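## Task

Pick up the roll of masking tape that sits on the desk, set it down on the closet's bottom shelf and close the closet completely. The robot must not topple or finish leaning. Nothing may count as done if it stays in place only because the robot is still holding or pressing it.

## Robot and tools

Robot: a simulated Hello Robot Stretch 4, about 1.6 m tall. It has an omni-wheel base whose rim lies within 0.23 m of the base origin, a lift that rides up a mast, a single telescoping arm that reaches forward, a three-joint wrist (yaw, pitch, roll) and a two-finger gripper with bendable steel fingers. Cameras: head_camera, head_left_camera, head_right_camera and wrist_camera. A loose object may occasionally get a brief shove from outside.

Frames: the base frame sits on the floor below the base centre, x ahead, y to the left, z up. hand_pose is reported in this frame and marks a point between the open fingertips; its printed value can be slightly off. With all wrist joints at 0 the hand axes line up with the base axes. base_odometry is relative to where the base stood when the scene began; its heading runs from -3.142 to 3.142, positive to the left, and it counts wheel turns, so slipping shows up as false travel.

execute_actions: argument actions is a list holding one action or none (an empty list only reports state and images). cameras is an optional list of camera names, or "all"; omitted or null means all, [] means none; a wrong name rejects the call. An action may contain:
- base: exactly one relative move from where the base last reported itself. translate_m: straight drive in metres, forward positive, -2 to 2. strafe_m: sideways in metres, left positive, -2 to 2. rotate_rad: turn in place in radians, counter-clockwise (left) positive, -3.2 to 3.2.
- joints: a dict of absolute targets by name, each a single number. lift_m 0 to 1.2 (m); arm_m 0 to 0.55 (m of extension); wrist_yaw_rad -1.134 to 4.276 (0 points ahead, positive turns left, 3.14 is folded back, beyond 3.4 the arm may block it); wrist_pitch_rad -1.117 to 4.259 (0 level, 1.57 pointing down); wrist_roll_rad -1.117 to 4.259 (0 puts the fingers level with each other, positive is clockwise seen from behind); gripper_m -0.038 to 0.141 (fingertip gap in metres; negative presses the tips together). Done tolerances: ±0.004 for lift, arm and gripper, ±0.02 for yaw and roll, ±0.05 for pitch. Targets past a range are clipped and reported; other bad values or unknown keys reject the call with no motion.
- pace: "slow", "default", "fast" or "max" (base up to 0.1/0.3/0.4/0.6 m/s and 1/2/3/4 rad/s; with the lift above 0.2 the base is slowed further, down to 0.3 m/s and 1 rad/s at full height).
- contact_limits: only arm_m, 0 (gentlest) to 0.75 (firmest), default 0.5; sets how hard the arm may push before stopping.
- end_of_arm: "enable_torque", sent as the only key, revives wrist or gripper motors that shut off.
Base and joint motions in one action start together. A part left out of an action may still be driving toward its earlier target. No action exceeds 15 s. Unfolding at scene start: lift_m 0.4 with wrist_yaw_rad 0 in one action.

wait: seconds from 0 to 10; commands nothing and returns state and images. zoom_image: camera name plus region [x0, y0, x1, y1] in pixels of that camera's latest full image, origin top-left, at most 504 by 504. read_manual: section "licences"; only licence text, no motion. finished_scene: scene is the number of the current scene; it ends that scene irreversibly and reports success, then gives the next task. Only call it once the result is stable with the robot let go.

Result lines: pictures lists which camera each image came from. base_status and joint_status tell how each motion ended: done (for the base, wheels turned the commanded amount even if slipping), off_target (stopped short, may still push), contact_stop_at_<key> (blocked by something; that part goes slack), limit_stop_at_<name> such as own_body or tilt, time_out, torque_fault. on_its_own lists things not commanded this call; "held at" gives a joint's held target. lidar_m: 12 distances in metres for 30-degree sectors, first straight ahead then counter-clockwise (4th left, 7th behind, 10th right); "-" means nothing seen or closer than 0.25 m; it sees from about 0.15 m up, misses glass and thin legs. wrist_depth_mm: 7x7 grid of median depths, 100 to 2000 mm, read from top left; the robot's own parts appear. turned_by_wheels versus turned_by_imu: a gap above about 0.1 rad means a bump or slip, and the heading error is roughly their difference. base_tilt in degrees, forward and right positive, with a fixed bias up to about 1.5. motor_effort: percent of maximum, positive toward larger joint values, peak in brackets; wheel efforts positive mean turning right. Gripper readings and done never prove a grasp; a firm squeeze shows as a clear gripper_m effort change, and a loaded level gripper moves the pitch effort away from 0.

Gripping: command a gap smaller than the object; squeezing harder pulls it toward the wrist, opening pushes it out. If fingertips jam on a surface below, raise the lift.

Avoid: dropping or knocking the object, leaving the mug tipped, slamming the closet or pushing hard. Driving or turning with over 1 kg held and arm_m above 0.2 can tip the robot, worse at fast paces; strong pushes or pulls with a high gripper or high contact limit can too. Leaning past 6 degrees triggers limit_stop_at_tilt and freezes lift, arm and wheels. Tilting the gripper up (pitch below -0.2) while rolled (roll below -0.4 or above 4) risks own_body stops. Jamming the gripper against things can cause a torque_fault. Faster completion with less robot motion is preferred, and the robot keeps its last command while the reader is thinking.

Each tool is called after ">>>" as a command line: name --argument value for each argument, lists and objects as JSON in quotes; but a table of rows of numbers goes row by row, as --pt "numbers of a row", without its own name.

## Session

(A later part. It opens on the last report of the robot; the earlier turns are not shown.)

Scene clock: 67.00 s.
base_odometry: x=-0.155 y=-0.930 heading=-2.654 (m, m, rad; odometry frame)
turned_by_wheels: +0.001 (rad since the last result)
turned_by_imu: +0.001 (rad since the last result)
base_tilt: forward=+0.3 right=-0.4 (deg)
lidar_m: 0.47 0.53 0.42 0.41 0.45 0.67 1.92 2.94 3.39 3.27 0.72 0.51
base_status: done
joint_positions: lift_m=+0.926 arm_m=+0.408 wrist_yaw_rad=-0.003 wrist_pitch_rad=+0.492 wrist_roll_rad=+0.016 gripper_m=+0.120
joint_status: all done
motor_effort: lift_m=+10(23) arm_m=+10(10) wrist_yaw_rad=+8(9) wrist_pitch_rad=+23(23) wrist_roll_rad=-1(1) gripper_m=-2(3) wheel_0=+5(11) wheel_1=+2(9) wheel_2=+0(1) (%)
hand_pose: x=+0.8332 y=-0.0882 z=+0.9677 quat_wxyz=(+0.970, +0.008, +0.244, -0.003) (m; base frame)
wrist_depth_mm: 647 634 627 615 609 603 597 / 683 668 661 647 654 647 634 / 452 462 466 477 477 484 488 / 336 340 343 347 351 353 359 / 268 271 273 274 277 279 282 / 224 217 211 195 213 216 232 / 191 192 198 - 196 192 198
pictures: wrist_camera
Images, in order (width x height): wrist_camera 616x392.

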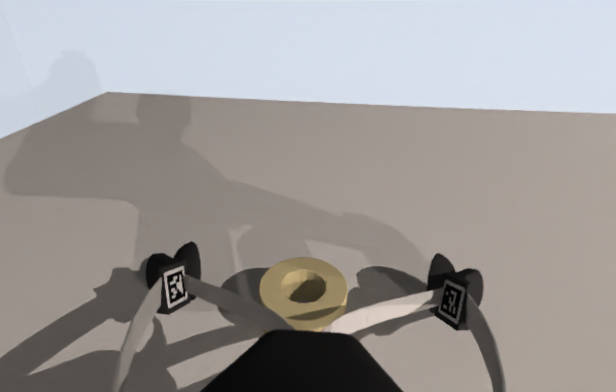

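>>> execute_actions --actions '[{"joints":{"lift_m":0.933,"arm_m":0.4}}]' --cameras '[]'

>>> execute_actions --actions '[{"joints":{"gripper_m":0.0},"pace":"slow"}]' --cameras '["wrist_camera"]'

>>> execute_actions --actions '[{"joints":{"lift_m":0.99},"pace":"slow"}]' --cameras '["wrist_camera"]'

Scene clock: 67.70 s.
base_odometry: x=-0.155 y=-0.930 heading=-2.654 (m, m, rad; odometry frame)
turned_by_wheels: +0.000 (rad since the last result)
turned_by_imu: +0.000 (rad since the last result)
base_tilt: forward=+0.3 right=-0.3 (deg)
lidar_m: 0.48 0.54 0.41 0.40 0.47 0.67 1.91 2.95 3.40 3.27 0.71 0.54
base_status: not commanded
joint_positions: lift_m=+0.933 arm_m=+0.401 wrist_yaw_rad=+0.001 wrist_pitch_rad=+0.497 wrist_roll_rad=+0.016 gripper_m=+0.120
joint_status: all done
motor_effort: lift_m=+21(22) arm_m=-7(9) wrist_yaw_rad=-3(7) wrist_pitch_rad=+9(23) wrist_roll_rad=-1(1) gripper_m=+0(2) wheel_0=+3(5) wheel_1=+3(2) wheel_2=-1(1) (%)
hand_pose: x=+0.8258 y=-0.0872 z=+0.9736 quat_wxyz=(+0.969, +0.007, +0.246, -0.001) (m; base frame)
wrist_depth_mm: 647 640 640 615 609 609 597 / 691 668 661 661 647 640 640 / 445 452 466 469 473 480 484 / 340 340 343 345 349 355 357 / 271 271 273 274 278 281 283 / 226 219 213 200 215 218 234 / 194 195 201 - 197 196 200
pictures: none
No camera images: the call's "cameras" was empty. Leave "cameras" out to get every camera's image.

Scene clock: 72.30 s.
base_odometry: x=-0.155 y=-0.930 heading=-2.654 (m, m, rad; odometry frame)
turned_by_wheels: +0.000 (rad since the last result)
turned_by_imu: +0.001 (rad since the last result)
base_tilt: forward=+0.2 right=-0.2 (deg)
lidar_m: 0.47 0.54 0.39 0.41 0.47 0.64 1.93 2.95 3.40 3.26 0.69 0.51
base_status: not commanded
joint_positions: lift_m=+0.933 arm_m=+0.401 wrist_yaw_rad=+0.000 wrist_pitch_rad=+0.502 wrist_roll_rad=+0.016 gripper_m=+0.001
joint_status: all done
motor_effort: lift_m=+20(21) arm_m=-6(7) wrist_yaw_rad=+0(4) wrist_pitch_rad=-5(11) wrist_roll_rad=-1(1) gripper_m=-20(21) wheel_0=+2(3) wheel_1=+2(2) wheel_2=+0(0) (%)
hand_pose: x=+0.8249 y=-0.0874 z=+0.9724 quat_wxyz=(+0.969, +0.008, +0.248, -0.002) (m; base frame)
wrist_depth_mm: 647 647 634 627 609 597 597 / 691 676 661 654 654 640 627 / 436 442 449 455 462 462 469 / 329 334 336 340 342 343 349 / 266 266 268 271 271 273 277 / 222 216 186 189 183 229 229 / 191 187 197 - 195 185 197
pictures: wrist_camera
Images, in order (width x height): wrist_camera 616x392.

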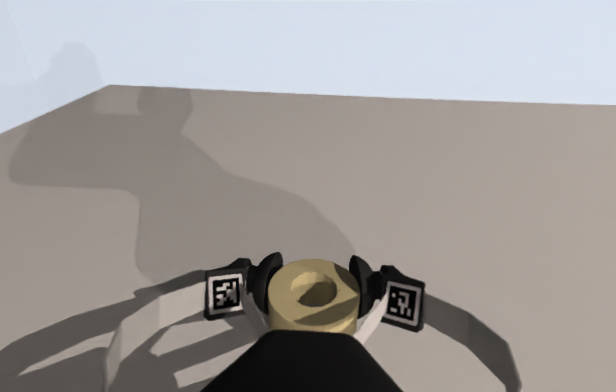

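Scene clock: 73.67 s.
base_odometry: x=-0.155 y=-0.930 heading=-2.654 (m, m, rad; odometry frame)
turned_by_wheels: +0.000 (rad since the last result)
turned_by_imu: +0.000 (rad since the last result)
base_tilt: forward=+0.2 right=-0.4 (deg)
lidar_m: 0.49 0.54 0.41 0.42 0.45 0.67 1.92 2.96 3.35 3.25 0.68 0.52
base_status: not commanded
joint_positions: lift_m=+0.990 arm_m=+0.401 wrist_yaw_rad=+0.000 wrist_pitch_rad=+0.502 wrist_roll_rad=+0.016 gripper_m=+0.001
joint_status: all done
motor_effort: lift_m=+23(24) arm_m=-6(6) wrist_yaw_rad=-1(1) wrist_pitch_rad=-5(6) wrist_roll_rad=-1(1) gripper_m=-20(20) wheel_0=+3(3) wheel_1=+2(2) wheel_2=+0(1) (%)
hand_pose: x=+0.8249 y=-0.0874 z=+1.0292 quat_wxyz=(+0.969, +0.008, +0.248, -0.002) (m; base frame)
wrist_depth_mm: 640 640 634 621 615 603 591 / 699 699 691 676 661 654 634 / 699 585 597 603 609 615 627 / 439 442 445 449 455 459 459 / 353 355 355 359 362 364 366 / 294 286 186 189 182 303 306 / 254 248 263 - 258 245 262
pictures: wrist_camera
Images, in order (width x height): wrist_camera 616x392.

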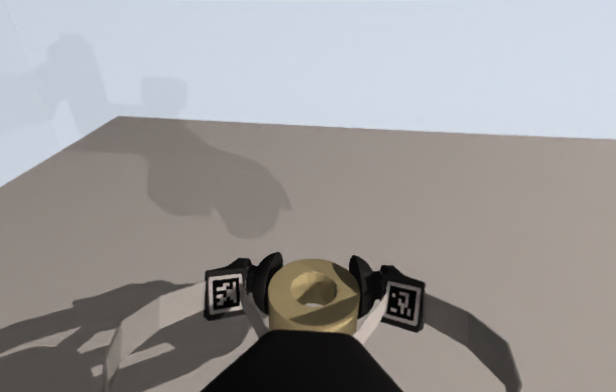

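>>> execute_actions --actions '[{"base":{"translate_m":-0.5},"joints":{"arm_m":0,"gripper_m":-0.015}}]' --cameras '[]'

>>> execute_actions --actions '[{"base":{"strafe_m":-0.64}}]' --cameras '[]'

>>> execute_actions --actions '[{"base":{"rotate_rad":3.1},"joints":{"lift_m":0.45}}]' --cameras '[]'

>>> execute_actions --actions '[{"base":{"translate_m":1.1}}]' --cameras '["head_camera","wrist_camera"]'

Scene clock: 76.97 s.
base_odometry: x=+0.287 y=-0.696 heading=-2.655 (m, m, rad; odometry frame)
turned_by_wheels: +0.000 (rad since the last result)
turned_by_imu: +0.002 (rad since the last result)
base_tilt: forward=+0.3 right=-0.4 (deg)
lidar_m: 0.99 0.63 0.43 0.43 0.50 0.71 2.19 2.50 3.36 3.26 1.37 1.00
base_status: done
joint_positions: lift_m=+0.990 arm_m=+0.001 wrist_yaw_rad=+0.000 wrist_pitch_rad=+0.503 wrist_roll_rad=+0.016 gripper_m=-0.014
joint_status: all done
motor_effort: lift_m=+22(23) arm_m=-6(6) wrist_yaw_rad=+0(1) wrist_pitch_rad=-8(7) wrist_roll_rad=-1(1) gripper_m=-23(23) wheel_0=-3(7) wheel_1=-2(6) wheel_2=+0(11) (%)
hand_pose: x=+0.4248 y=-0.0875 z=+1.0291 quat_wxyz=(+0.969, +0.008, +0.249, -0.002) (m; base frame)
wrist_depth_mm: 750 1078 1499 1430 1464 1397 1397 / 759 976 917 931 946 960 976 / 759 1098 1708 1708 1708 1661 1618 / 768 1098 1661 1863 1808 1808 1756 / 750 1138 1576 1863 1863 1863 1808 / 750 946 184 191 181 1576 1537 / 768 1182 1336 - 1366 1281 1336
pictures: none
No camera images: the call's "cameras" was empty. Leave "cameras" out to get every camera's image.

Scene clock: 80.43 s.
base_odometry: x=-0.013 y=-0.131 heading=-2.655 (m, m, rad; odometry frame)
turned_by_wheels: +0.000 (rad since the last result)
turned_by_imu: -0.001 (rad since the last result)
base_tilt: forward=+0.4 right=-0.4 (deg)
lidar_m: 0.97 1.02 1.13 1.06 1.16 1.59 2.20 2.35 2.70 2.61 2.50 1.00
base_status: done
joint_positions: lift_m=+0.990 arm_m=+0.001 wrist_yaw_rad=+0.000 wrist_pitch_rad=+0.503 wrist_roll_rad=+0.016 gripper_m=-0.014
joint_status: not commanded
motor_effort: lift_m=+22(22) arm_m=-6(6) wrist_yaw_rad=+0(0) wrist_pitch_rad=-7(7) wrist_roll_rad=-1(1) gripper_m=-21(21) wheel_0=+0(9) wheel_1=-1(12) wheel_2=+0(2) (%)
hand_pose: x=+0.4248 y=-0.0875 z=+1.0291 quat_wxyz=(+0.969, +0.008, +0.249, -0.002) (m; base frame)
wrist_depth_mm: 1464 1430 1464 1430 1397 1397 1366 / 946 904 904 931 946 946 1499 / 1430 1808 1756 1661 1661 1661 1618 / 1537 1863 1921 1863 1808 1808 1756 / 1661 1808 1863 1863 1808 1863 1863 / 1499 1397 184 191 181 1576 1576 / 1308 1281 1366 - 1336 1281 1336
pictures: none
No camera images: the call's "cameras" was empty. Leave "cameras" out to get every camera's image.

Scene clock: 83.63 s.
base_odometry: x=-0.013 y=-0.131 heading=+0.445 (m, m, rad; odometry frame)
turned_by_wheels: +3.100 (rad since the last result)
turned_by_imu: +3.139 (rad since the last result)
base_tilt: forward=+0.0 right=-0.3 (deg)
lidar_m: 2.20 2.30 2.74 2.60 2.56 1.01 0.97 1.02 1.15 1.06 1.15 1.58
base_status: done
joint_positions: lift_m=+0.450 arm_m=+0.001 wrist_yaw_rad=+0.000 wrist_pitch_rad=+0.503 wrist_roll_rad=+0.016 gripper_m=-0.014
joint_status: all done
motor_effort: lift_m=+18(23) arm_m=-6(6) wrist_yaw_rad=+0(0) wrist_pitch_rad=-8(7) wrist_roll_rad=-1(1) gripper_m=-21(22) wheel_0=-2(7) wheel_1=-1(8) wheel_2=-1(10) (%)
hand_pose: x=+0.4248 y=-0.0874 z=+0.4894 quat_wxyz=(+0.969, +0.008, +0.249, -0.002) (m; base frame)
wrist_depth_mm: 1921 1863 1983 - 1921 - 1576 / - 1983 - - - - 1618 / 1661 1661 1708 1708 1756 1756 1537 / 1229 1255 1281 1281 1281 1281 1308 / 991 1008 1008 1008 1008 1008 1025 / 831 768 184 191 181 854 866 / 707 691 732 - 723 683 732
pictures: none
No camera images: the call's "cameras" was empty. Leave "cameras" out to get every camera's image.

Scene clock: 88.80 s.
base_odometry: x=+0.980 y=+0.343 heading=+0.445 (m, m, rad; odometry frame)
turned_by_wheels: +0.000 (rad since the last result)
turned_by_imu: +0.000 (rad since the last result)
base_tilt: forward=+0.2 right=-0.3 (deg)
lidar_m: 1.11 1.22 1.59 2.61 2.72 3.01 2.44 1.59 1.15 1.05 1.12 1.14
base_status: done
joint_positions: lift_m=+0.450 arm_m=+0.001 wrist_yaw_rad=+0.000 wrist_pitch_rad=+0.503 wrist_roll_rad=+0.016 gripper_m=-0.014
joint_status: not commanded
motor_effort: lift_m=+18(18) arm_m=-6(6) wrist_yaw_rad=+0(1) wrist_pitch_rad=-8(7) wrist_roll_rad=-2(1) gripper_m=-22(21) wheel_0=+2(7) wheel_1=+3(7) wheel_2=-1(9) (%)
hand_pose: x=+0.4248 y=-0.0874 z=+0.4894 quat_wxyz=(+0.969, +0.008, +0.249, -0.002) (m; base frame)
wrist_depth_mm: 842 1366 1464 1464 820 820 1430 / 917 1576 1661 1618 878 1537 1537 / 991 1042 1708 1661 946 1661 1576 / 1078 1118 1281 1255 1008 1281 1281 / 976 991 1008 1008 1008 1025 1025 / 831 768 184 191 181 842 854 / 715 691 741 - 741 683 732
pictures: head_camera, wrist_camera
Images, in order (width x height): head_camera 420x560, wrist_camera 616x392.

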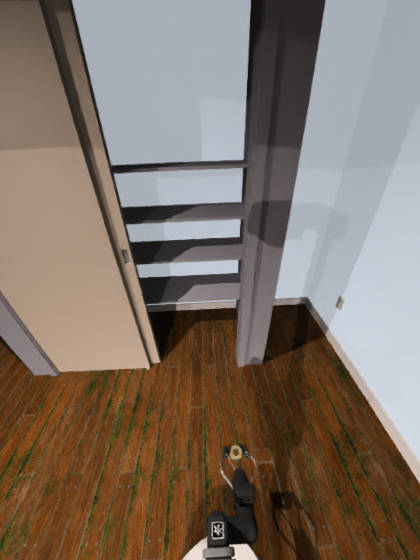

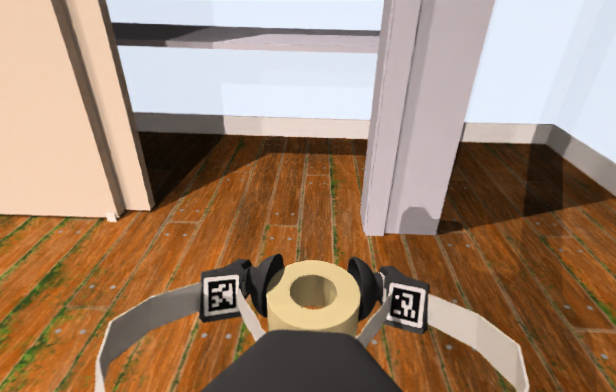

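>>> execute_actions --actions '[{"base":{"rotate_rad":0.05},"joints":{"lift_m":0.55}}]' --cameras '[]'

>>> execute_actions --actions '[{"base":{"strafe_m":0.13}}]' --cameras '[]'

>>> execute_actions --actions '[{"base":{"translate_m":0.3},"joints":{"arm_m":0.2}}]' --cameras '["head_camera","wrist_camera"]'

Scene clock: 90.40 s.
base_odometry: x=+0.980 y=+0.343 heading=+0.495 (m, m, rad; odometry frame)
turned_by_wheels: +0.050 (rad since the last result)
turned_by_imu: +0.051 (rad since the last result)
base_tilt: forward=+0.4 right=-0.3 (deg)
lidar_m: 1.13 1.22 1.67 2.59 2.74 2.94 2.89 1.46 1.11 1.08 1.14 1.10
base_status: done
joint_positions: lift_m=+0.550 arm_m=+0.001 wrist_yaw_rad=+0.000 wrist_pitch_rad=+0.503 wrist_roll_rad=+0.016 gripper_m=-0.014
joint_status: all done
motor_effort: lift_m=+23(22) arm_m=-6(6) wrist_yaw_rad=-1(0) wrist_pitch_rad=-7(7) wrist_roll_rad=-1(1) gripper_m=-22(21) wheel_0=-2(5) wheel_1=-3(5) wheel_2=-1(6) (%)
hand_pose: x=+0.4248 y=-0.0874 z=+0.5891 quat_wxyz=(+0.969, +0.008, +0.249, -0.002) (m; base frame)
wrist_depth_mm: 866 917 1537 1499 1430 778 1430 / 946 991 1661 1430 1182 842 1537 / 1025 1042 1808 1756 946 931 1661 / 1138 1118 1430 1464 1042 1430 1537 / 1160 1160 1160 1160 1078 1138 1205 / 946 904 184 190 181 991 991 / 831 798 842 - 831 798 842
pictures: none
No camera images: the call's "cameras" was empty. Leave "cameras" out to get every camera's image.

Scene clock: 92.03 s.
base_odometry: x=+0.918 y=+0.457 heading=+0.495 (m, m, rad; odometry frame)
turned_by_wheels: +0.000 (rad since the last result)
turned_by_imu: +0.001 (rad since the last result)
base_tilt: forward=+0.3 right=-0.3 (deg)
lidar_m: 1.20 1.18 1.66 2.47 2.63 2.96 2.41 1.68 1.26 1.21 1.27 1.15
base_status: done
joint_positions: lift_m=+0.550 arm_m=+0.001 wrist_yaw_rad=+0.000 wrist_pitch_rad=+0.503 wrist_roll_rad=+0.016 gripper_m=-0.014
joint_status: not commanded
motor_effort: lift_m=+22(22) arm_m=-6(6) wrist_yaw_rad=+0(1) wrist_pitch_rad=-7(7) wrist_roll_rad=-1(1) gripper_m=-21(22) wheel_0=-1(9) wheel_1=+2(9) wheel_2=+1(1) (%)
hand_pose: x=+0.4248 y=-0.0874 z=+0.5891 quat_wxyz=(+0.969, +0.008, +0.249, -0.002) (m; base frame)
wrist_depth_mm: 878 878 1537 1499 1499 788 778 / 946 946 1430 1430 1464 854 1464 / 1042 991 1756 1756 1708 904 1618 / 1138 1118 1308 1464 1464 976 1537 / 1138 1160 1182 1182 1160 1098 1182 / 960 904 185 190 181 976 991 / 820 809 842 - 842 798 854
pictures: none
No camera images: the call's "cameras" was empty. Leave "cameras" out to get every camera's image.

Scene clock: 94.50 s.
base_odometry: x=+1.182 y=+0.600 heading=+0.495 (m, m, rad; odometry frame)
turned_by_wheels: +0.000 (rad since the last result)
turned_by_imu: +0.001 (rad since the last result)
base_tilt: forward=+0.3 right=-0.3 (deg)
lidar_m: 0.92 0.88 1.26 2.46 2.60 3.25 3.22 1.72 1.26 1.22 1.31 0.86
base_status: done
joint_positions: lift_m=+0.550 arm_m=+0.199 wrist_yaw_rad=+0.000 wrist_pitch_rad=+0.502 wrist_roll_rad=+0.016 gripper_m=-0.014
joint_status: all done
motor_effort: lift_m=+22(22) arm_m=+6(6) wrist_yaw_rad=-1(1) wrist_pitch_rad=-7(7) wrist_roll_rad=-1(1) gripper_m=-21(22) wheel_0=+3(7) wheel_1=+1(7) wheel_2=+0(13) (%)
hand_pose: x=+0.6227 y=-0.0874 z=+0.5892 quat_wxyz=(+0.969, +0.008, +0.249, -0.002) (m; base frame)
wrist_depth_mm: 445 1078 1042 1025 1025 991 661 / 477 1078 1098 1098 1060 976 668 / 504 1255 854 866 866 809 647 / 535 1336 1336 1336 1308 976 492 / 580 1060 1138 1160 1160 960 488 / 621 647 185 190 181 627 496 / 699 768 854 - 842 661 544
pictures: head_camera, wrist_camera
Images, in order (width x height): head_camera 420x560, wrist_camera 616x392.

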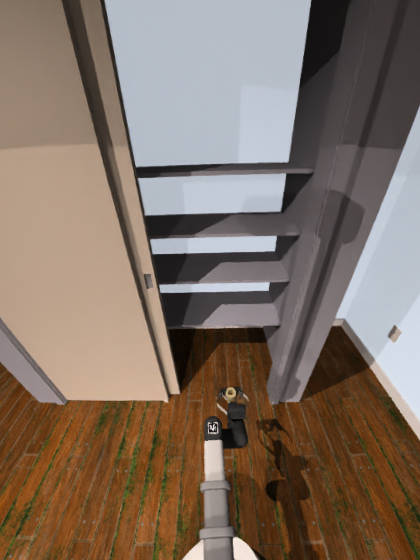

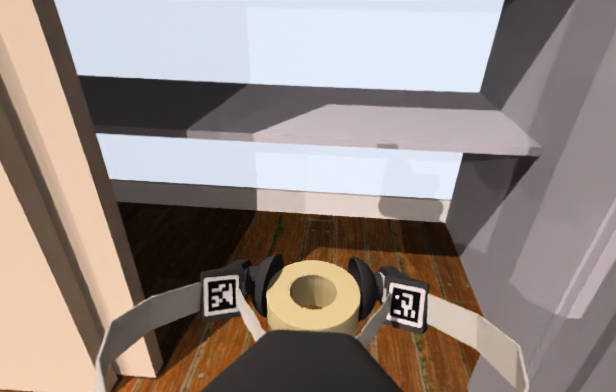

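>>> execute_actions --actions '[{"base":{"translate_m":0.2},"joints":{"arm_m":0.45,"lift_m":0.49}}]' --cameras '["head_camera","wrist_camera"]'

Scene clock: 96.73 s.
base_odometry: x=+1.358 y=+0.695 heading=+0.496 (m, m, rad; odometry frame)
turned_by_wheels: +0.000 (rad since the last result)
turned_by_imu: +0.001 (rad since the last result)
base_tilt: forward=+0.3 right=-0.3 (deg)
lidar_m: 0.91 0.71 0.98 2.45 2.59 3.46 3.41 1.75 1.25 1.22 0.86 0.69
base_status: done
joint_positions: lift_m=+0.490 arm_m=+0.449 wrist_yaw_rad=+0.000 wrist_pitch_rad=+0.502 wrist_roll_rad=+0.016 gripper_m=-0.014
joint_status: all done
motor_effort: lift_m=+18(22) arm_m=+6(5) wrist_yaw_rad=-1(1) wrist_pitch_rad=-6(7) wrist_roll_rad=-1(1) gripper_m=-20(21) wheel_0=+2(6) wheel_1=+3(9) wheel_2=-1(10) (%)
hand_pose: x=+0.8727 y=-0.0874 z=+0.5295 quat_wxyz=(+0.969, +0.008, +0.249, -0.002) (m; base frame)
wrist_depth_mm: 647 647 627 621 603 597 580 / 707 691 676 668 654 634 621 / 559 569 580 591 591 597 603 / 424 430 436 436 439 442 449 / 370 370 351 347 349 351 355 / 866 831 185 190 181 336 615 / 759 732 768 - 759 723 647
pictures: head_camera, wrist_camera
Images, in order (width x height): head_camera 420x560, wrist_camera 616x392.

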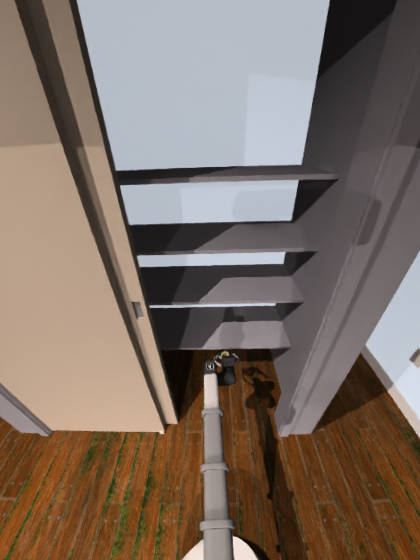

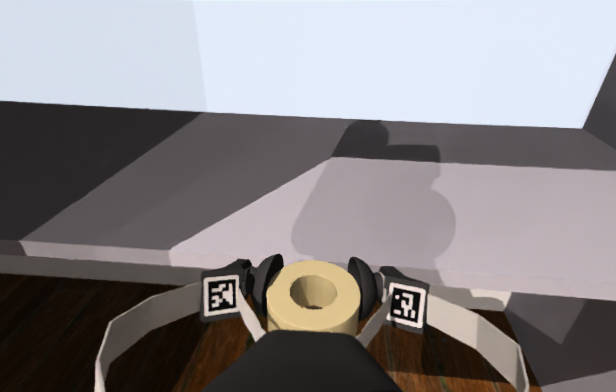

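>>> execute_actions --actions '[{"base":{"translate_m":0.13},"joints":{"arm_m":0.55}}]' --cameras '[]'

>>> execute_actions --actions '[{"joints":{"lift_m":0.445},"pace":"slow"}]' --cameras '["wrist_camera"]'

Scene clock: 98.53 s.
base_odometry: x=+1.472 y=+0.757 heading=+0.496 (m, m, rad; odometry frame)
turned_by_wheels: +0.000 (rad since the last result)
turned_by_imu: +0.001 (rad since the last result)
base_tilt: forward=+0.4 right=-0.4 (deg)
lidar_m: 0.79 0.58 0.75 2.46 2.60 3.61 3.53 1.77 1.28 1.23 0.65 0.59
base_status: done
joint_positions: lift_m=+0.490 arm_m=+0.546 wrist_yaw_rad=+0.000 wrist_pitch_rad=+0.502 wrist_roll_rad=+0.016 gripper_m=-0.014
joint_status: all done
joint sent to its limit — the command would take arm_m past its upper limit, so that joint was sent only as far as its limit.
motor_effort: lift_m=+18(18) arm_m=+6(9) wrist_yaw_rad=-1(1) wrist_pitch_rad=-8(6) wrist_roll_rad=-1(1) gripper_m=-22(24) wheel_0=+1(7) wheel_1=+3(5) wheel_2=-2(9) (%)
hand_pose: x=+0.9700 y=-0.0874 z=+0.5295 quat_wxyz=(+0.969, +0.008, +0.249, -0.002) (m; base frame)
wrist_depth_mm: 430 418 413 404 397 389 382 / 466 459 445 433 427 415 413 / 500 492 480 473 462 449 442 / 424 427 433 436 439 442 449 / 340 343 345 347 351 353 353 / 286 268 184 191 181 294 296 / 245 239 254 - 249 237 252
pictures: none
No camera images: the call's "cameras" was empty. Leave "cameras" out to get every camera's image.

Scene clock: 99.77 s.
base_odometry: x=+1.472 y=+0.757 heading=+0.496 (m, m, rad; odometry frame)
turned_by_wheels: +0.000 (rad since the last result)
turned_by_imu: +0.000 (rad since the last result)
base_tilt: forward=+0.3 right=-0.4 (deg)
lidar_m: 0.80 0.59 0.77 2.43 2.59 3.59 3.56 1.74 1.29 1.23 0.65 0.59
base_status: not commanded
joint_positions: lift_m=+0.445 arm_m=+0.546 wrist_yaw_rad=+0.000 wrist_pitch_rad=+0.502 wrist_roll_rad=+0.016 gripper_m=-0.014
joint_status: all done
motor_effort: lift_m=+17(18) arm_m=+6(6) wrist_yaw_rad=+0(1) wrist_pitch_rad=-6(6) wrist_roll_rad=-1(1) gripper_m=-22(22) wheel_0=+1(1) wheel_1=+3(2) wheel_2=-2(2) (%)
hand_pose: x=+0.9700 y=-0.0874 z=+0.4845 quat_wxyz=(+0.969, +0.008, +0.249, -0.002) (m; base frame)
wrist_depth_mm: 430 421 413 404 397 387 382 / 466 455 445 436 427 418 413 / 449 455 462 455 445 442 439 / 340 342 343 347 351 355 357 / 272 274 276 277 278 281 283 / 228 215 184 191 181 234 236 / 196 191 202 - 200 190 202
pictures: wrist_camera
Images, in order (width x height): wrist_camera 616x392.

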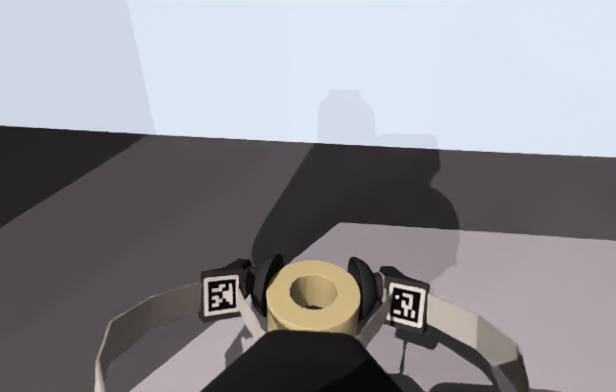

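>>> execute_actions --actions '[{"joints":{"lift_m":0.437},"pace":"slow"}]' --cameras '[]'

>>> execute_actions --actions '[{"joints":{"gripper_m":0.12},"pace":"slow"}]' --cameras '[]'

>>> execute_actions --actions '[{"joints":{"lift_m":0.47}}]' --cameras '[]'

>>> execute_actions --actions '[{"joints":{"arm_m":0.1},"base":{"translate_m":-0.15}}]' --cameras '["wrist_camera","head_camera"]'

Scene clock: 100.57 s.
base_odometry: x=+1.472 y=+0.757 heading=+0.496 (m, m, rad; odometry frame)
turned_by_wheels: +0.000 (rad since the last result)
turned_by_imu: +0.000 (rad since the last result)
base_tilt: forward=+0.2 right=-0.1 (deg)
lidar_m: 0.80 0.60 0.77 2.45 2.57 3.63 3.55 1.77 1.28 1.23 0.69 0.59
base_status: not commanded
joint_positions: lift_m=+0.437 arm_m=+0.546 wrist_yaw_rad=+0.000 wrist_pitch_rad=+0.502 wrist_roll_rad=+0.016 gripper_m=-0.014
joint_status: all done
motor_effort: lift_m=+18(17) arm_m=+6(6) wrist_yaw_rad=-1(0) wrist_pitch_rad=-7(6) wrist_roll_rad=-1(1) gripper_m=-20(22) wheel_0=+1(1) wheel_1=+3(3) wheel_2=-2(2) (%)
hand_pose: x=+0.9700 y=-0.0874 z=+0.4765 quat_wxyz=(+0.969, +0.008, +0.249, -0.002) (m; base frame)
wrist_depth_mm: 430 421 413 404 397 389 384 / 462 455 445 433 427 421 410 / 430 433 439 445 449 439 427 / 324 325 329 330 334 338 340 / 260 260 263 266 266 268 270 / 217 205 184 191 181 224 225 / 187 182 194 - 190 181 193
pictures: none
No camera images: the call's "cameras" was empty. Leave "cameras" out to get every camera's image.

Scene clock: 105.50 s.
base_odometry: x=+1.472 y=+0.757 heading=+0.496 (m, m, rad; odometry frame)
turned_by_wheels: +0.000 (rad since the last result)
turned_by_imu: +0.001 (rad since the last result)
base_tilt: forward=+0.3 right=-0.3 (deg)
lidar_m: 0.80 0.59 0.75 2.43 2.55 3.59 3.54 1.75 1.27 1.25 0.65 0.61
base_status: not commanded
joint_positions: lift_m=+0.437 arm_m=+0.546 wrist_yaw_rad=-0.002 wrist_pitch_rad=+0.496 wrist_roll_rad=+0.016 gripper_m=+0.120
joint_status: all done
motor_effort: lift_m=+18(18) arm_m=+6(6) wrist_yaw_rad=+3(4) wrist_pitch_rad=+12(12) wrist_roll_rad=-1(1) gripper_m=-2(23) wheel_0=+1(1) wheel_1=+2(3) wheel_2=-2(2) (%)
hand_pose: x=+0.9707 y=-0.0878 z=+0.4782 quat_wxyz=(+0.969, +0.008, +0.245, -0.003) (m; base frame)
wrist_depth_mm: 430 418 413 404 397 389 384 / 459 449 442 436 427 418 413 / 449 455 459 455 445 442 436 / 336 342 343 347 351 353 357 / 270 271 273 276 277 278 282 / 224 225 195 195 193 231 233 / 193 187 200 - 196 191 200
pictures: none
No camera images: the call's "cameras" was empty. Leave "cameras" out to get every camera's image.

Scene clock: 106.43 s.
base_odometry: x=+1.472 y=+0.757 heading=+0.496 (m, m, rad; odometry frame)
turned_by_wheels: +0.000 (rad since the last result)
turned_by_imu: +0.000 (rad since the last result)
base_tilt: forward=+0.3 right=-0.5 (deg)
lidar_m: 0.80 0.59 0.73 2.44 2.58 3.61 3.55 1.77 1.26 1.23 0.65 0.62
base_status: not commanded
joint_positions: lift_m=+0.470 arm_m=+0.546 wrist_yaw_rad=+0.000 wrist_pitch_rad=+0.502 wrist_roll_rad=+0.016 gripper_m=+0.120
joint_status: all done
motor_effort: lift_m=+22(25) arm_m=+6(6) wrist_yaw_rad=+1(4) wrist_pitch_rad=-5(12) wrist_roll_rad=-1(1) gripper_m=+0(3) wheel_0=+1(1) wheel_1=+3(2) wheel_2=-1(2) (%)
hand_pose: x=+0.9700 y=-0.0875 z=+0.5093 quat_wxyz=(+0.969, +0.008, +0.248, -0.002) (m; base frame)
wrist_depth_mm: 430 421 413 404 394 389 384 / 466 452 442 433 427 418 413 / 488 484 473 469 466 452 442 / 387 389 392 397 397 404 404 / 310 314 315 317 319 320 324 / 260 252 245 238 248 250 270 / 223 219 230 - 227 228 229
pictures: none
No camera images: the call's "cameras" was empty. Leave "cameras" out to get every camera's image.

Scene clock: 108.83 s.
base_odometry: x=+1.340 y=+0.686 heading=+0.496 (m, m, rad; odometry frame)
turned_by_wheels: +0.000 (rad since the last result)
turned_by_imu: +0.001 (rad since the last result)
base_tilt: forward=+0.3 right=-0.4 (deg)
lidar_m: 0.95 0.73 0.96 2.45 2.59 3.42 3.37 1.71 1.27 1.23 1.33 0.71
base_status: done
joint_positions: lift_m=+0.470 arm_m=+0.101 wrist_yaw_rad=+0.000 wrist_pitch_rad=+0.502 wrist_roll_rad=+0.016 gripper_m=+0.120
joint_status: all done
motor_effort: lift_m=+22(22) arm_m=-6(8) wrist_yaw_rad=+0(2) wrist_pitch_rad=-7(7) wrist_roll_rad=-1(1) gripper_m=-2(1) wheel_0=-1(7) wheel_1=-3(7) wheel_2=+1(10) (%)
hand_pose: x=+0.5249 y=-0.0874 z=+0.5091 quat_wxyz=(+0.969, +0.008, +0.249, -0.002) (m; base frame)
wrist_depth_mm: 1008 991 976 960 931 917 676 / 699 778 788 820 820 854 661 / 439 1182 1160 1098 1098 878 640 / 466 1205 1229 1182 1182 991 661 / 504 1025 1042 1042 1060 917 634 / 535 627 809 866 809 820 492 / 591 647 759 - 741 723 484
pictures: head_camera, wrist_camera
Images, in order (width x height): head_camera 420x560, wrist_camera 616x392.

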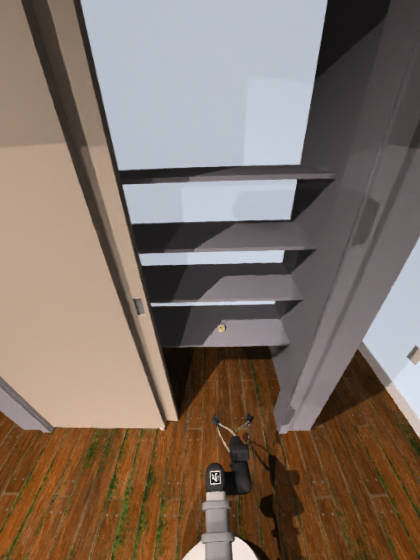

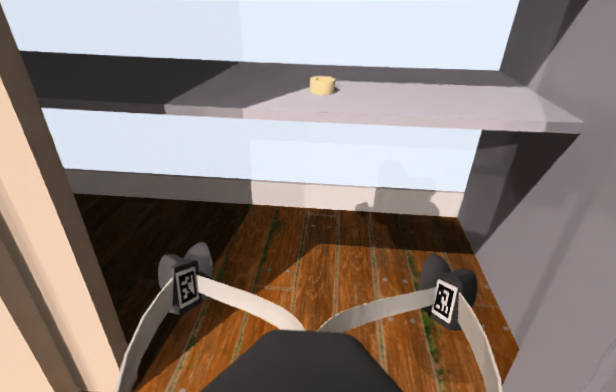

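>>> execute_actions --actions '[{"base":{"strafe_m":0.3},"joints":{"lift_m":0.84,"wrist_pitch_rad":0,"wrist_yaw_rad":0.3,"gripper_m":0.0,"arm_m":0.1}}]' --cameras '["wrist_camera","head_camera"]'

Scene clock: 111.50 s.
base_odometry: x=+1.198 y=+0.950 heading=+0.495 (m, m, rad; odometry frame)
turned_by_wheels: +0.000 (rad since the last result)
turned_by_imu: +0.002 (rad since the last result)
base_tilt: forward=+0.1 right=-0.3 (deg)
lidar_m: 0.65 0.69 1.01 2.15 2.29 3.23 3.38 2.14 1.58 1.53 0.94 0.99
base_status: done
joint_positions: lift_m=+0.840 arm_m=+0.101 wrist_yaw_rad=+0.300 wrist_pitch_rad=+0.003 wrist_roll_rad=+0.016 gripper_m=+0.000
joint_status: all done
motor_effort: lift_m=+22(28) arm_m=-6(8) wrist_yaw_rad=+0(6) wrist_pitch_rad=-8(14) wrist_roll_rad=-2(1) gripper_m=-5(7) wheel_0=+1(9) wheel_1=-1(7) wheel_2=+0(3) (%)
hand_pose: x=+0.5734 y=+0.0017 z=+1.0172 quat_wxyz=(+0.989, +0.008, +0.003, +0.149) (m; base frame)
wrist_depth_mm: 469 415 375 340 357 854 842 / 473 421 377 343 357 946 891 / 473 421 377 347 359 831 741 / 473 424 379 349 368 960 878 / 480 427 382 340 375 960 904 / 484 427 183 192 185 715 741 / 484 427 392 - 362 597 585
pictures: head_camera, wrist_camera
Images, in order (width x height): head_camera 420x560, wrist_camera 616x392.

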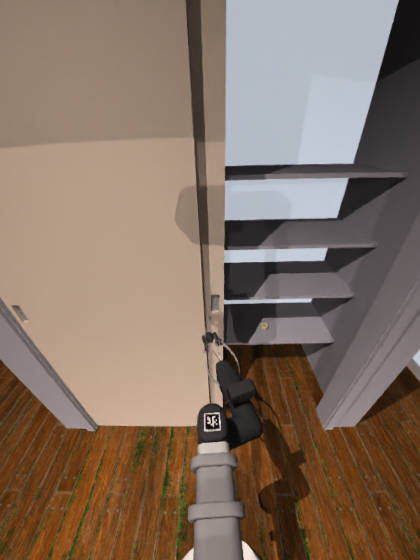

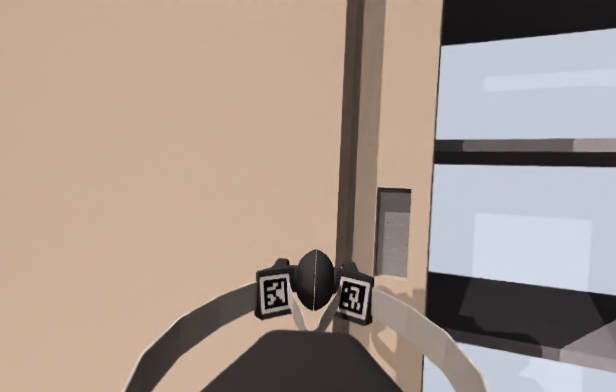

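>>> execute_actions --actions '[{"base":{"strafe_m":-0.035},"joints":{"lift_m":0.835,"arm_m":0.22}}]' --cameras '["wrist_camera"]'

Scene clock: 112.93 s.
base_odometry: x=+1.214 y=+0.919 heading=+0.496 (m, m, rad; odometry frame)
turned_by_wheels: +0.000 (rad since the last result)
turned_by_imu: +0.000 (rad since the last result)
base_tilt: forward=+0.3 right=-0.3 (deg)
lidar_m: 0.65 0.70 0.99 2.18 2.34 3.27 3.38 2.10 1.56 1.50 0.88 0.95
base_status: done
joint_positions: lift_m=+0.835 arm_m=+0.219 wrist_yaw_rad=+0.300 wrist_pitch_rad=+0.002 wrist_roll_rad=+0.016 gripper_m=+0.000
joint_status: all done
motor_effort: lift_m=+17(22) arm_m=+6(6) wrist_yaw_rad=+0(0) wrist_pitch_rad=-7(8) wrist_roll_rad=-1(1) gripper_m=-4(6) wheel_0=-1(9) wheel_1=+2(10) wheel_2=+0(0) (%)
hand_pose: x=+0.6912 y=+0.0017 z=+1.0127 quat_wxyz=(+0.989, +0.008, +0.002, +0.149) (m; base frame)
wrist_depth_mm: 293 259 238 259 768 820 768 / 294 263 240 263 891 842 768 / 297 264 241 264 500 627 591 / 298 265 241 273 891 842 788 / 298 266 243 270 878 854 788 / 301 267 183 192 183 691 723 / 303 268 245 - 525 480 492
pictures: wrist_camera
Images, in order (width x height): wrist_camera 616x392.

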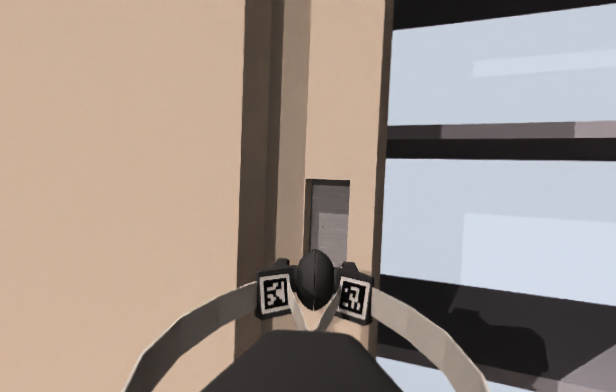

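>>> execute_actions --actions '[{"base":{"strafe_m":0.01},"joints":{"arm_m":0.295},"contact_limits":{"arm_m":0.25},"pace":"slow"}]' --cameras '["wrist_camera"]'

Scene clock: 114.43 s.
base_odometry: x=+1.209 y=+0.927 heading=+0.496 (m, m, rad; odometry frame)
turned_by_wheels: +0.000 (rad since the last result)
turned_by_imu: +0.001 (rad since the last result)
base_tilt: forward=+0.1 right=-0.4 (deg)
lidar_m: 0.66 0.70 1.02 2.19 2.30 3.27 3.38 2.10 1.54 1.52 0.93 0.99
base_status: done
joint_positions: lift_m=+0.835 arm_m=+0.256 wrist_yaw_rad=+0.301 wrist_pitch_rad=+0.002 wrist_roll_rad=+0.016 gripper_m=+0.000
joint_status: arm_m contact_stop (moved +0.037 of +0.076)
on_its_own: arm_m is slack since a contact_stop (your +0.295 is given up)
motor_effort: lift_m=+18(18) arm_m=+0(18) wrist_yaw_rad=-3(18) wrist_pitch_rad=-6(8) wrist_roll_rad=-1(2) gripper_m=-3(4) wheel_0=+3(6) wheel_1=+3(7) wheel_2=-5(10) (%)
contact_limits: arm_m 0.25
hand_pose: x=+0.7284 y=+0.0020 z=+1.0128 quat_wxyz=(+0.989, +0.008, +0.002, +0.150) (m; base frame)
wrist_depth_mm: 241 214 198 225 215 788 750 / 244 216 200 227 227 809 741 / 244 216 200 228 240 627 459 / 247 218 203 235 842 820 759 / 248 220 204 234 842 820 750 / 249 220 182 192 184 691 732 / 250 215 204 - 462 449 492
pictures: wrist_camera
Images, in order (width x height): wrist_camera 616x392.

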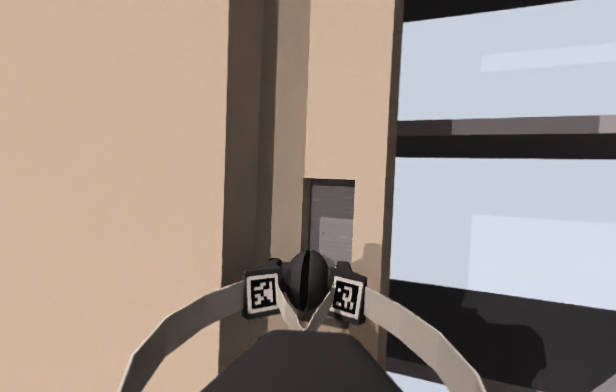

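>>> execute_actions --actions '[{"base":{"strafe_m":-0.02},"joints":{"arm_m":0.25}}]' --cameras '[]'

>>> execute_actions --actions '[{"joints":{"arm_m":0.3},"contact_limits":{"arm_m":0.25},"pace":"slow"}]' --cameras '["wrist_camera"]'

Scene clock: 115.90 s.
base_odometry: x=+1.219 y=+0.910 heading=+0.495 (m, m, rad; odometry frame)
turned_by_wheels: +0.000 (rad since the last result)
turned_by_imu: +0.000 (rad since the last result)
base_tilt: forward=+0.2 right=-0.2 (deg)
lidar_m: 0.65 0.66 1.00 2.19 2.34 3.32 3.38 2.09 1.53 1.48 0.88 0.93
base_status: done
joint_positions: lift_m=+0.835 arm_m=+0.251 wrist_yaw_rad=+0.302 wrist_pitch_rad=+0.002 wrist_roll_rad=+0.016 gripper_m=+0.000
joint_status: all done
motor_effort: lift_m=+18(17) arm_m=-5(6) wrist_yaw_rad=-7(28) wrist_pitch_rad=-6(6) wrist_roll_rad=-1(1) gripper_m=-7(6) wheel_0=+0(13) wheel_1=+0(6) wheel_2=-2(3) (%)
hand_pose: x=+0.7232 y=+0.0024 z=+1.0128 quat_wxyz=(+0.989, +0.008, +0.002, +0.151) (m; base frame)
wrist_depth_mm: 247 220 216 229 218 798 750 / 249 221 219 230 219 820 750 / 251 223 222 233 231 634 459 / 252 223 225 238 245 820 759 / 253 224 227 237 854 809 759 / 254 226 182 192 185 699 732 / 256 226 213 - 466 452 496
pictures: none
No camera images: the call's "cameras" was empty. Leave "cameras" out to get every camera's image.

Scene clock: 116.90 s.
base_odometry: x=+1.219 y=+0.910 heading=+0.495 (m, m, rad; odometry frame)
turned_by_wheels: +0.000 (rad since the last result)
turned_by_imu: +0.000 (rad since the last result)
base_tilt: forward=+0.0 right=-0.4 (deg)
lidar_m: 0.65 0.69 1.01 2.19 2.35 3.27 3.41 2.08 1.51 1.47 0.86 0.93
base_status: not commanded
joint_positions: lift_m=+0.835 arm_m=+0.256 wrist_yaw_rad=+0.300 wrist_pitch_rad=+0.002 wrist_roll_rad=+0.016 gripper_m=+0.000
joint_status: arm_m contact_stop (moved +0.005 of +0.049)
on_its_own: arm_m is slack since a contact_stop (your +0.300 is given up)
motor_effort: lift_m=+18(18) arm_m=+0(17) wrist_yaw_rad=-1(13) wrist_pitch_rad=-6(7) wrist_roll_rad=-1(1) gripper_m=-3(5) wheel_0=+3(3) wheel_1=+2(3) wheel_2=-7(9) (%)
contact_limits: arm_m 0.25
hand_pose: x=+0.7280 y=+0.0017 z=+1.0128 quat_wxyz=(+0.989, +0.008, +0.002, +0.149) (m; base frame)
wrist_depth_mm: 239 213 218 225 214 788 741 / 242 216 221 226 225 809 750 / 244 216 223 227 239 627 459 / 245 218 226 235 842 820 750 / 247 219 229 234 854 809 759 / 249 220 182 192 184 699 732 / 249 214 214 - 462 462 488
pictures: wrist_camera
Images, in order (width x height): wrist_camera 616x392.

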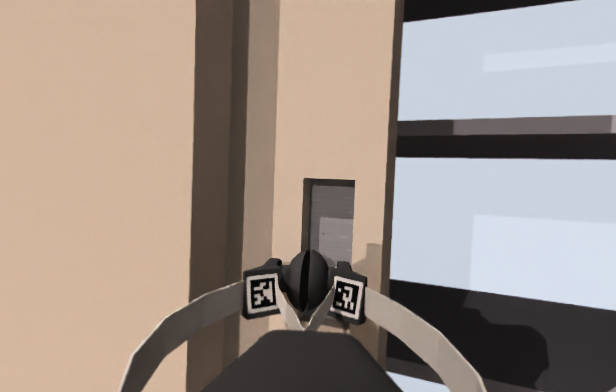

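>>> execute_actions --actions '[{"base":{"strafe_m":-0.12},"joints":{"arm_m":0.262},"pace":"slow"}]' --cameras '["wrist_camera","head_camera"]'

Scene clock: 119.30 s.
base_odometry: x=+1.275 y=+0.804 heading=+0.497 (m, m, rad; odometry frame)
turned_by_wheels: +0.001 (rad since the last result)
turned_by_imu: +0.004 (rad since the last result)
base_tilt: forward=+0.1 right=-0.2 (deg)
lidar_m: 0.68 0.67 0.98 2.31 2.47 3.45 3.38 1.96 1.40 1.38 0.88 0.82
base_status: done
joint_positions: lift_m=+0.835 arm_m=+0.260 wrist_yaw_rad=+0.310 wrist_pitch_rad=+0.002 wrist_roll_rad=+0.016 gripper_m=+0.000
joint_status: all done
on_its_own: wrist_yaw_rad is at rest, and its effort (-29) is outside its rest range (-13 to +13)
motor_effort: lift_m=+18(17) arm_m=+11(14) wrist_yaw_rad=-29(43) wrist_pitch_rad=-5(5) wrist_roll_rad=-1(1) gripper_m=-5(4) wheel_0=+15(19) wheel_1=+5(4) wheel_2=-7(5) (%)
hand_pose: x=+0.7323 y=+0.0047 z=+1.0129 quat_wxyz=(+0.988, +0.008, +0.002, +0.154) (m; base frame)
wrist_depth_mm: 242 264 240 216 831 778 732 / 244 266 242 217 842 798 741 / 246 268 243 218 512 484 455 / 248 271 244 229 854 798 741 / 249 272 245 214 854 809 741 / 251 277 185 187 615 691 723 / 252 273 252 - 141 473 488
pictures: head_camera, wrist_camera
Images, in order (width x height): head_camera 420x560, wrist_camera 616x392.

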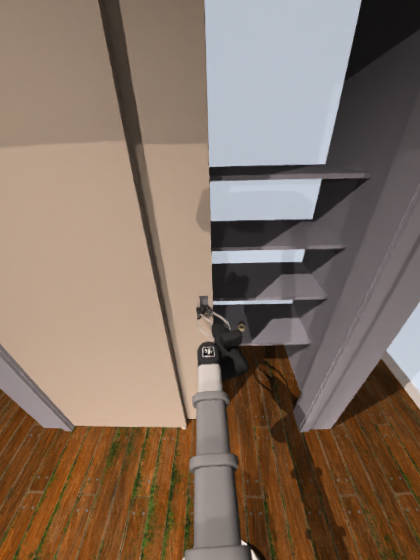

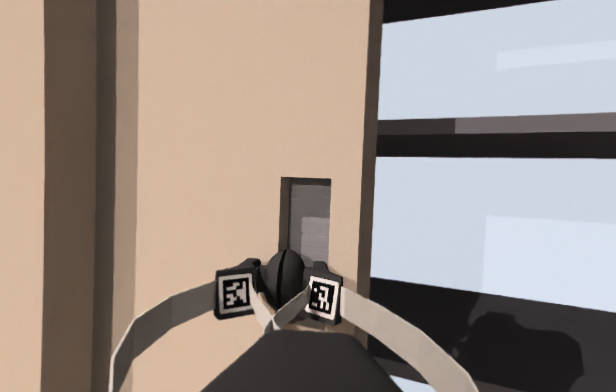

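>>> execute_actions --actions '[{"base":{"strafe_m":-0.2},"joints":{"arm_m":0.262},"pace":"slow"}]' --cameras '["wrist_camera","head_camera"]'

Scene clock: 122.50 s.
base_odometry: x=+1.370 y=+0.628 heading=+0.497 (m, m, rad; odometry frame)
turned_by_wheels: +0.001 (rad since the last result)
turned_by_imu: +0.078 (rad since the last result)
base_tilt: forward=+0.2 right=-0.4 (deg)
lidar_m: 0.71 0.74 1.09 2.51 2.73 3.39 3.37 1.59 1.19 1.17 0.80 0.73
base_status: done
joint_positions: lift_m=+0.835 arm_m=+0.260 wrist_yaw_rad=+0.303 wrist_pitch_rad=+0.002 wrist_roll_rad=+0.016 gripper_m=+0.000
joint_status: all done
motor_effort: lift_m=+17(18) arm_m=+9(11) wrist_yaw_rad=-8(58) wrist_pitch_rad=-7(8) wrist_roll_rad=-1(1) gripper_m=-3(7) wheel_0=+10(23) wheel_1=+3(7) wheel_2=-5(15) (%)
hand_pose: x=+0.7328 y=+0.0025 z=+1.0128 quat_wxyz=(+0.989, +0.008, +0.002, +0.151) (m; base frame)
wrist_depth_mm: 332 289 251 222 228 778 723 / 334 291 253 223 842 798 723 / 336 294 253 224 459 496 455 / 338 294 255 233 842 788 741 / 340 294 256 229 842 798 732 / 342 297 185 191 216 699 707 / 343 287 264 - 217 477 492
pictures: head_camera, wrist_camera
Images, in order (width x height): head_camera 420x560, wrist_camera 616x392.

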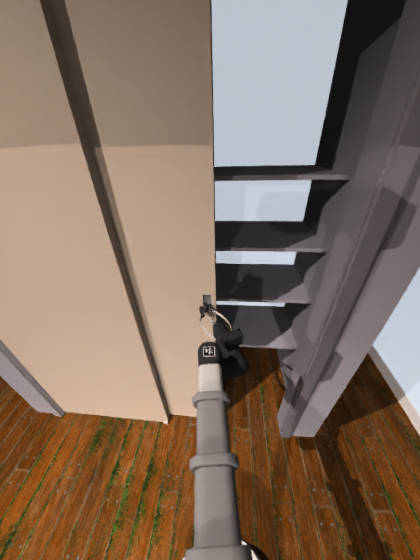

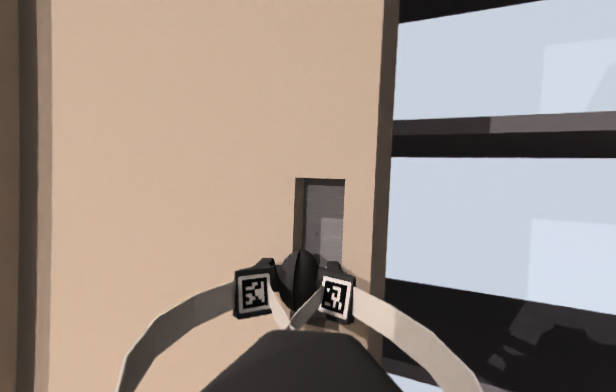

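>>> execute_actions --actions '[{"joints":{"arm_m":0.15}}]' --cameras '[]'

>>> execute_actions --actions '[{"base":{"rotate_rad":-0.08},"joints":{"wrist_yaw_rad":0}}]' --cameras '[]'

>>> execute_actions --actions '[{"base":{"strafe_m":0.2}}]' --cameras '["wrist_camera","head_camera"]'

Scene clock: 124.00 s.
base_odometry: x=+1.371 y=+0.628 heading=+0.497 (m, m, rad; odometry frame)
turned_by_wheels: +0.000 (rad since the last result)
turned_by_imu: +0.000 (rad since the last result)
base_tilt: forward=+0.5 right=-0.4 (deg)
lidar_m: 0.69 0.75 1.09 2.50 2.74 3.39 3.35 1.55 1.22 1.20 0.84 0.73
base_status: not commanded
joint_positions: lift_m=+0.835 arm_m=+0.151 wrist_yaw_rad=+0.300 wrist_pitch_rad=+0.002 wrist_roll_rad=+0.016 gripper_m=+0.000
joint_status: all done
motor_effort: lift_m=+18(18) arm_m=-6(8) wrist_yaw_rad=-1(24) wrist_pitch_rad=-6(7) wrist_roll_rad=-1(1) gripper_m=-6(5) wheel_0=+3(9) wheel_1=+2(4) wheel_2=+2(5) (%)
hand_pose: x=+0.6234 y=+0.0018 z=+1.0127 quat_wxyz=(+0.989, +0.008, +0.002, +0.149) (m; base frame)
wrist_depth_mm: 436 427 382 338 312 866 809 / 442 430 384 338 312 904 820 / 445 433 387 340 319 866 683 / 445 436 387 340 332 891 820 / 445 436 389 338 334 891 831 / 449 439 183 192 185 699 732 / 452 436 399 - 325 535 525
pictures: none
No camera images: the call's "cameras" was empty. Leave "cameras" out to get every camera's image.

Scene clock: 124.70 s.
base_odometry: x=+1.371 y=+0.628 heading=+0.417 (m, m, rad; odometry frame)
turned_by_wheels: -0.080 (rad since the last result)
turned_by_imu: -0.080 (rad since the last result)
base_tilt: forward=+0.3 right=-0.2 (deg)
lidar_m: 0.69 0.73 1.02 2.50 2.66 3.45 3.41 1.67 1.23 1.17 1.26 0.71
base_status: done
joint_positions: lift_m=+0.835 arm_m=+0.151 wrist_yaw_rad=+0.000 wrist_pitch_rad=+0.002 wrist_roll_rad=+0.016 gripper_m=+0.000
joint_status: all done
motor_effort: lift_m=+18(18) arm_m=-6(6) wrist_yaw_rad=-2(8) wrist_pitch_rad=-7(7) wrist_roll_rad=-1(2) gripper_m=-5(5) wheel_0=+0(5) wheel_1=+2(6) wheel_2=+0(6) (%)
hand_pose: x=+0.6105 y=-0.0873 z=+1.0127 quat_wxyz=(+1.000, +0.008, +0.001, +0.000) (m; base frame)
wrist_depth_mm: 345 340 366 891 866 820 603 / 347 342 1008 1025 991 946 609 / 349 345 609 1008 991 788 574 / 353 349 1025 1042 1008 931 597 / 355 351 866 1008 1008 904 591 / 357 353 183 193 184 707 585 / 359 353 349 - 1025 707 574
pictures: none
No camera images: the call's "cameras" was empty. Leave "cameras" out to get every camera's image.

Scene clock: 126.63 s.
base_odometry: x=+1.290 y=+0.811 heading=+0.417 (m, m, rad; odometry frame)
turned_by_wheels: +0.000 (rad since the last result)
turned_by_imu: +0.001 (rad since the last result)
base_tilt: forward=+0.3 right=-0.3 (deg)
lidar_m: 0.67 0.68 1.03 2.27 2.41 3.42 3.37 1.94 1.44 1.39 0.88 0.82
base_status: done
joint_positions: lift_m=+0.835 arm_m=+0.151 wrist_yaw_rad=+0.000 wrist_pitch_rad=+0.002 wrist_roll_rad=+0.016 gripper_m=+0.000
joint_status: not commanded
motor_effort: lift_m=+18(18) arm_m=-6(6) wrist_yaw_rad=-1(2) wrist_pitch_rad=-6(7) wrist_roll_rad=-1(1) gripper_m=-4(5) wheel_0=+2(10) wheel_1=-1(12) wheel_2=+0(0) (%)
hand_pose: x=+0.6105 y=-0.0874 z=+1.0127 quat_wxyz=(+1.000, +0.008, +0.001, +0.000) (m; base frame)
wrist_depth_mm: 327 347 342 338 332 854 831 / 327 351 345 338 336 991 917 / 329 353 347 342 338 904 809 / 330 355 349 342 340 991 891 / 336 355 349 345 351 1008 891 / 338 362 183 192 185 699 723 / 343 359 355 - 343 1008 842
pictures: head_camera, wrist_camera
Images, in order (width x height): head_camera 420x560, wrist_camera 616x392.

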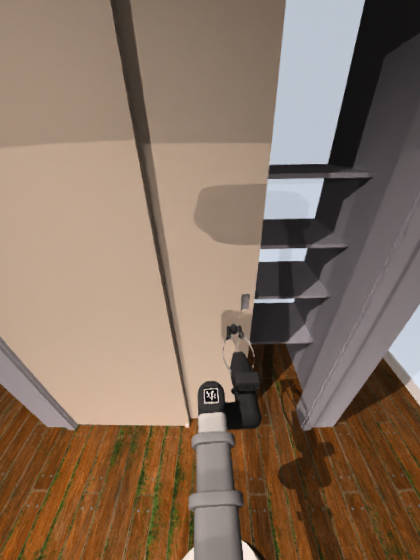

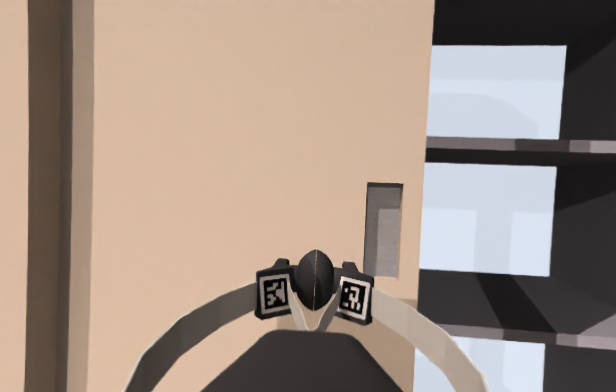

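>>> execute_actions --actions '[{"base":{"strafe_m":0.08}}]' --cameras '[]'

>>> execute_actions --actions '[{"joints":{"arm_m":0.36},"contact_limits":{"arm_m":0.3},"pace":"slow"}]' --cameras '["wrist_camera"]'

Scene clock: 128.03 s.
base_odometry: x=+1.257 y=+0.884 heading=+0.417 (m, m, rad; odometry frame)
turned_by_wheels: +0.000 (rad since the last result)
turned_by_imu: +0.001 (rad since the last result)
base_tilt: forward=+0.2 right=-0.2 (deg)
lidar_m: 0.68 0.70 1.01 2.21 2.35 3.35 3.37 2.07 1.52 1.47 0.91 0.72
base_status: done
joint_positions: lift_m=+0.835 arm_m=+0.151 wrist_yaw_rad=+0.000 wrist_pitch_rad=+0.002 wrist_roll_rad=+0.016 gripper_m=+0.000
joint_status: not commanded
motor_effort: lift_m=+17(19) arm_m=-6(6) wrist_yaw_rad=-1(1) wrist_pitch_rad=-7(6) wrist_roll_rad=-1(2) gripper_m=-5(4) wheel_0=-2(10) wheel_1=+2(9) wheel_2=+0(1) (%)
hand_pose: x=+0.6105 y=-0.0874 z=+1.0127 quat_wxyz=(+1.000, +0.008, +0.001, +0.000) (m; base frame)
wrist_depth_mm: 312 315 349 342 334 330 866 / 315 317 349 343 340 334 976 / 315 320 351 347 340 336 904 / 319 325 355 349 343 338 976 / 320 329 357 349 343 351 1008 / 322 332 184 193 185 342 732 / 324 322 359 - 349 343 960
pictures: none
No camera images: the call's "cameras" was empty. Leave "cameras" out to get every camera's image.

Scene clock: 130.40 s.
base_odometry: x=+1.257 y=+0.884 heading=+0.417 (m, m, rad; odometry frame)
turned_by_wheels: +0.000 (rad since the last result)
turned_by_imu: +0.004 (rad since the last result)
base_tilt: forward=+0.4 right=-0.5 (deg)
lidar_m: 0.67 0.70 1.02 2.22 2.33 3.36 3.39 2.05 1.52 1.45 0.90 0.73
base_status: not commanded
joint_positions: lift_m=+0.835 arm_m=+0.267 wrist_yaw_rad=-0.007 wrist_pitch_rad=+0.002 wrist_roll_rad=+0.016 gripper_m=+0.000
joint_status: arm_m contact_stop (moved +0.116 of +0.209)
on_its_own: arm_m is slack since a contact_stop (your +0.360 is given up); wrist_yaw_rad is at rest, and its effort (+19) is outside its rest range (-13 to +13)
motor_effort: lift_m=+18(18) arm_m=+0(20) wrist_yaw_rad=+19(51) wrist_pitch_rad=-5(8) wrist_roll_rad=-1(1) gripper_m=-4(6) wheel_0=-1(3) wheel_1=+1(5) wheel_2=-6(11) (%)
contact_limits: arm_m 0.3
hand_pose: x=+0.7258 y=-0.0894 z=+1.0128 quat_wxyz=(+1.000, +0.008, +0.001, -0.003) (m; base frame)
wrist_depth_mm: 216 237 234 229 226 222 220 / 218 238 236 230 227 224 220 / 219 241 236 233 229 225 223 / 220 241 237 235 229 226 224 / 222 243 239 235 231 229 237 / 225 245 183 201 185 230 238 / 228 246 243 - 234 229 228
pictures: wrist_camera
Images, in order (width x height): wrist_camera 616x392.

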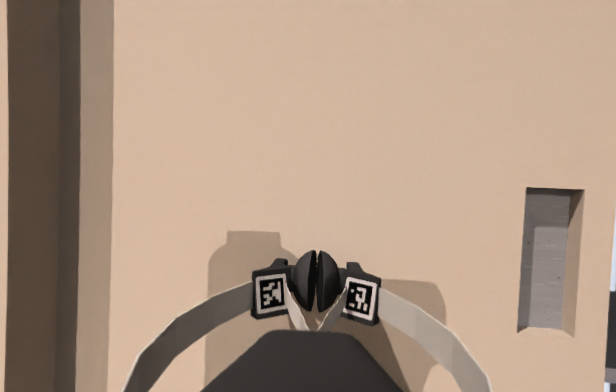

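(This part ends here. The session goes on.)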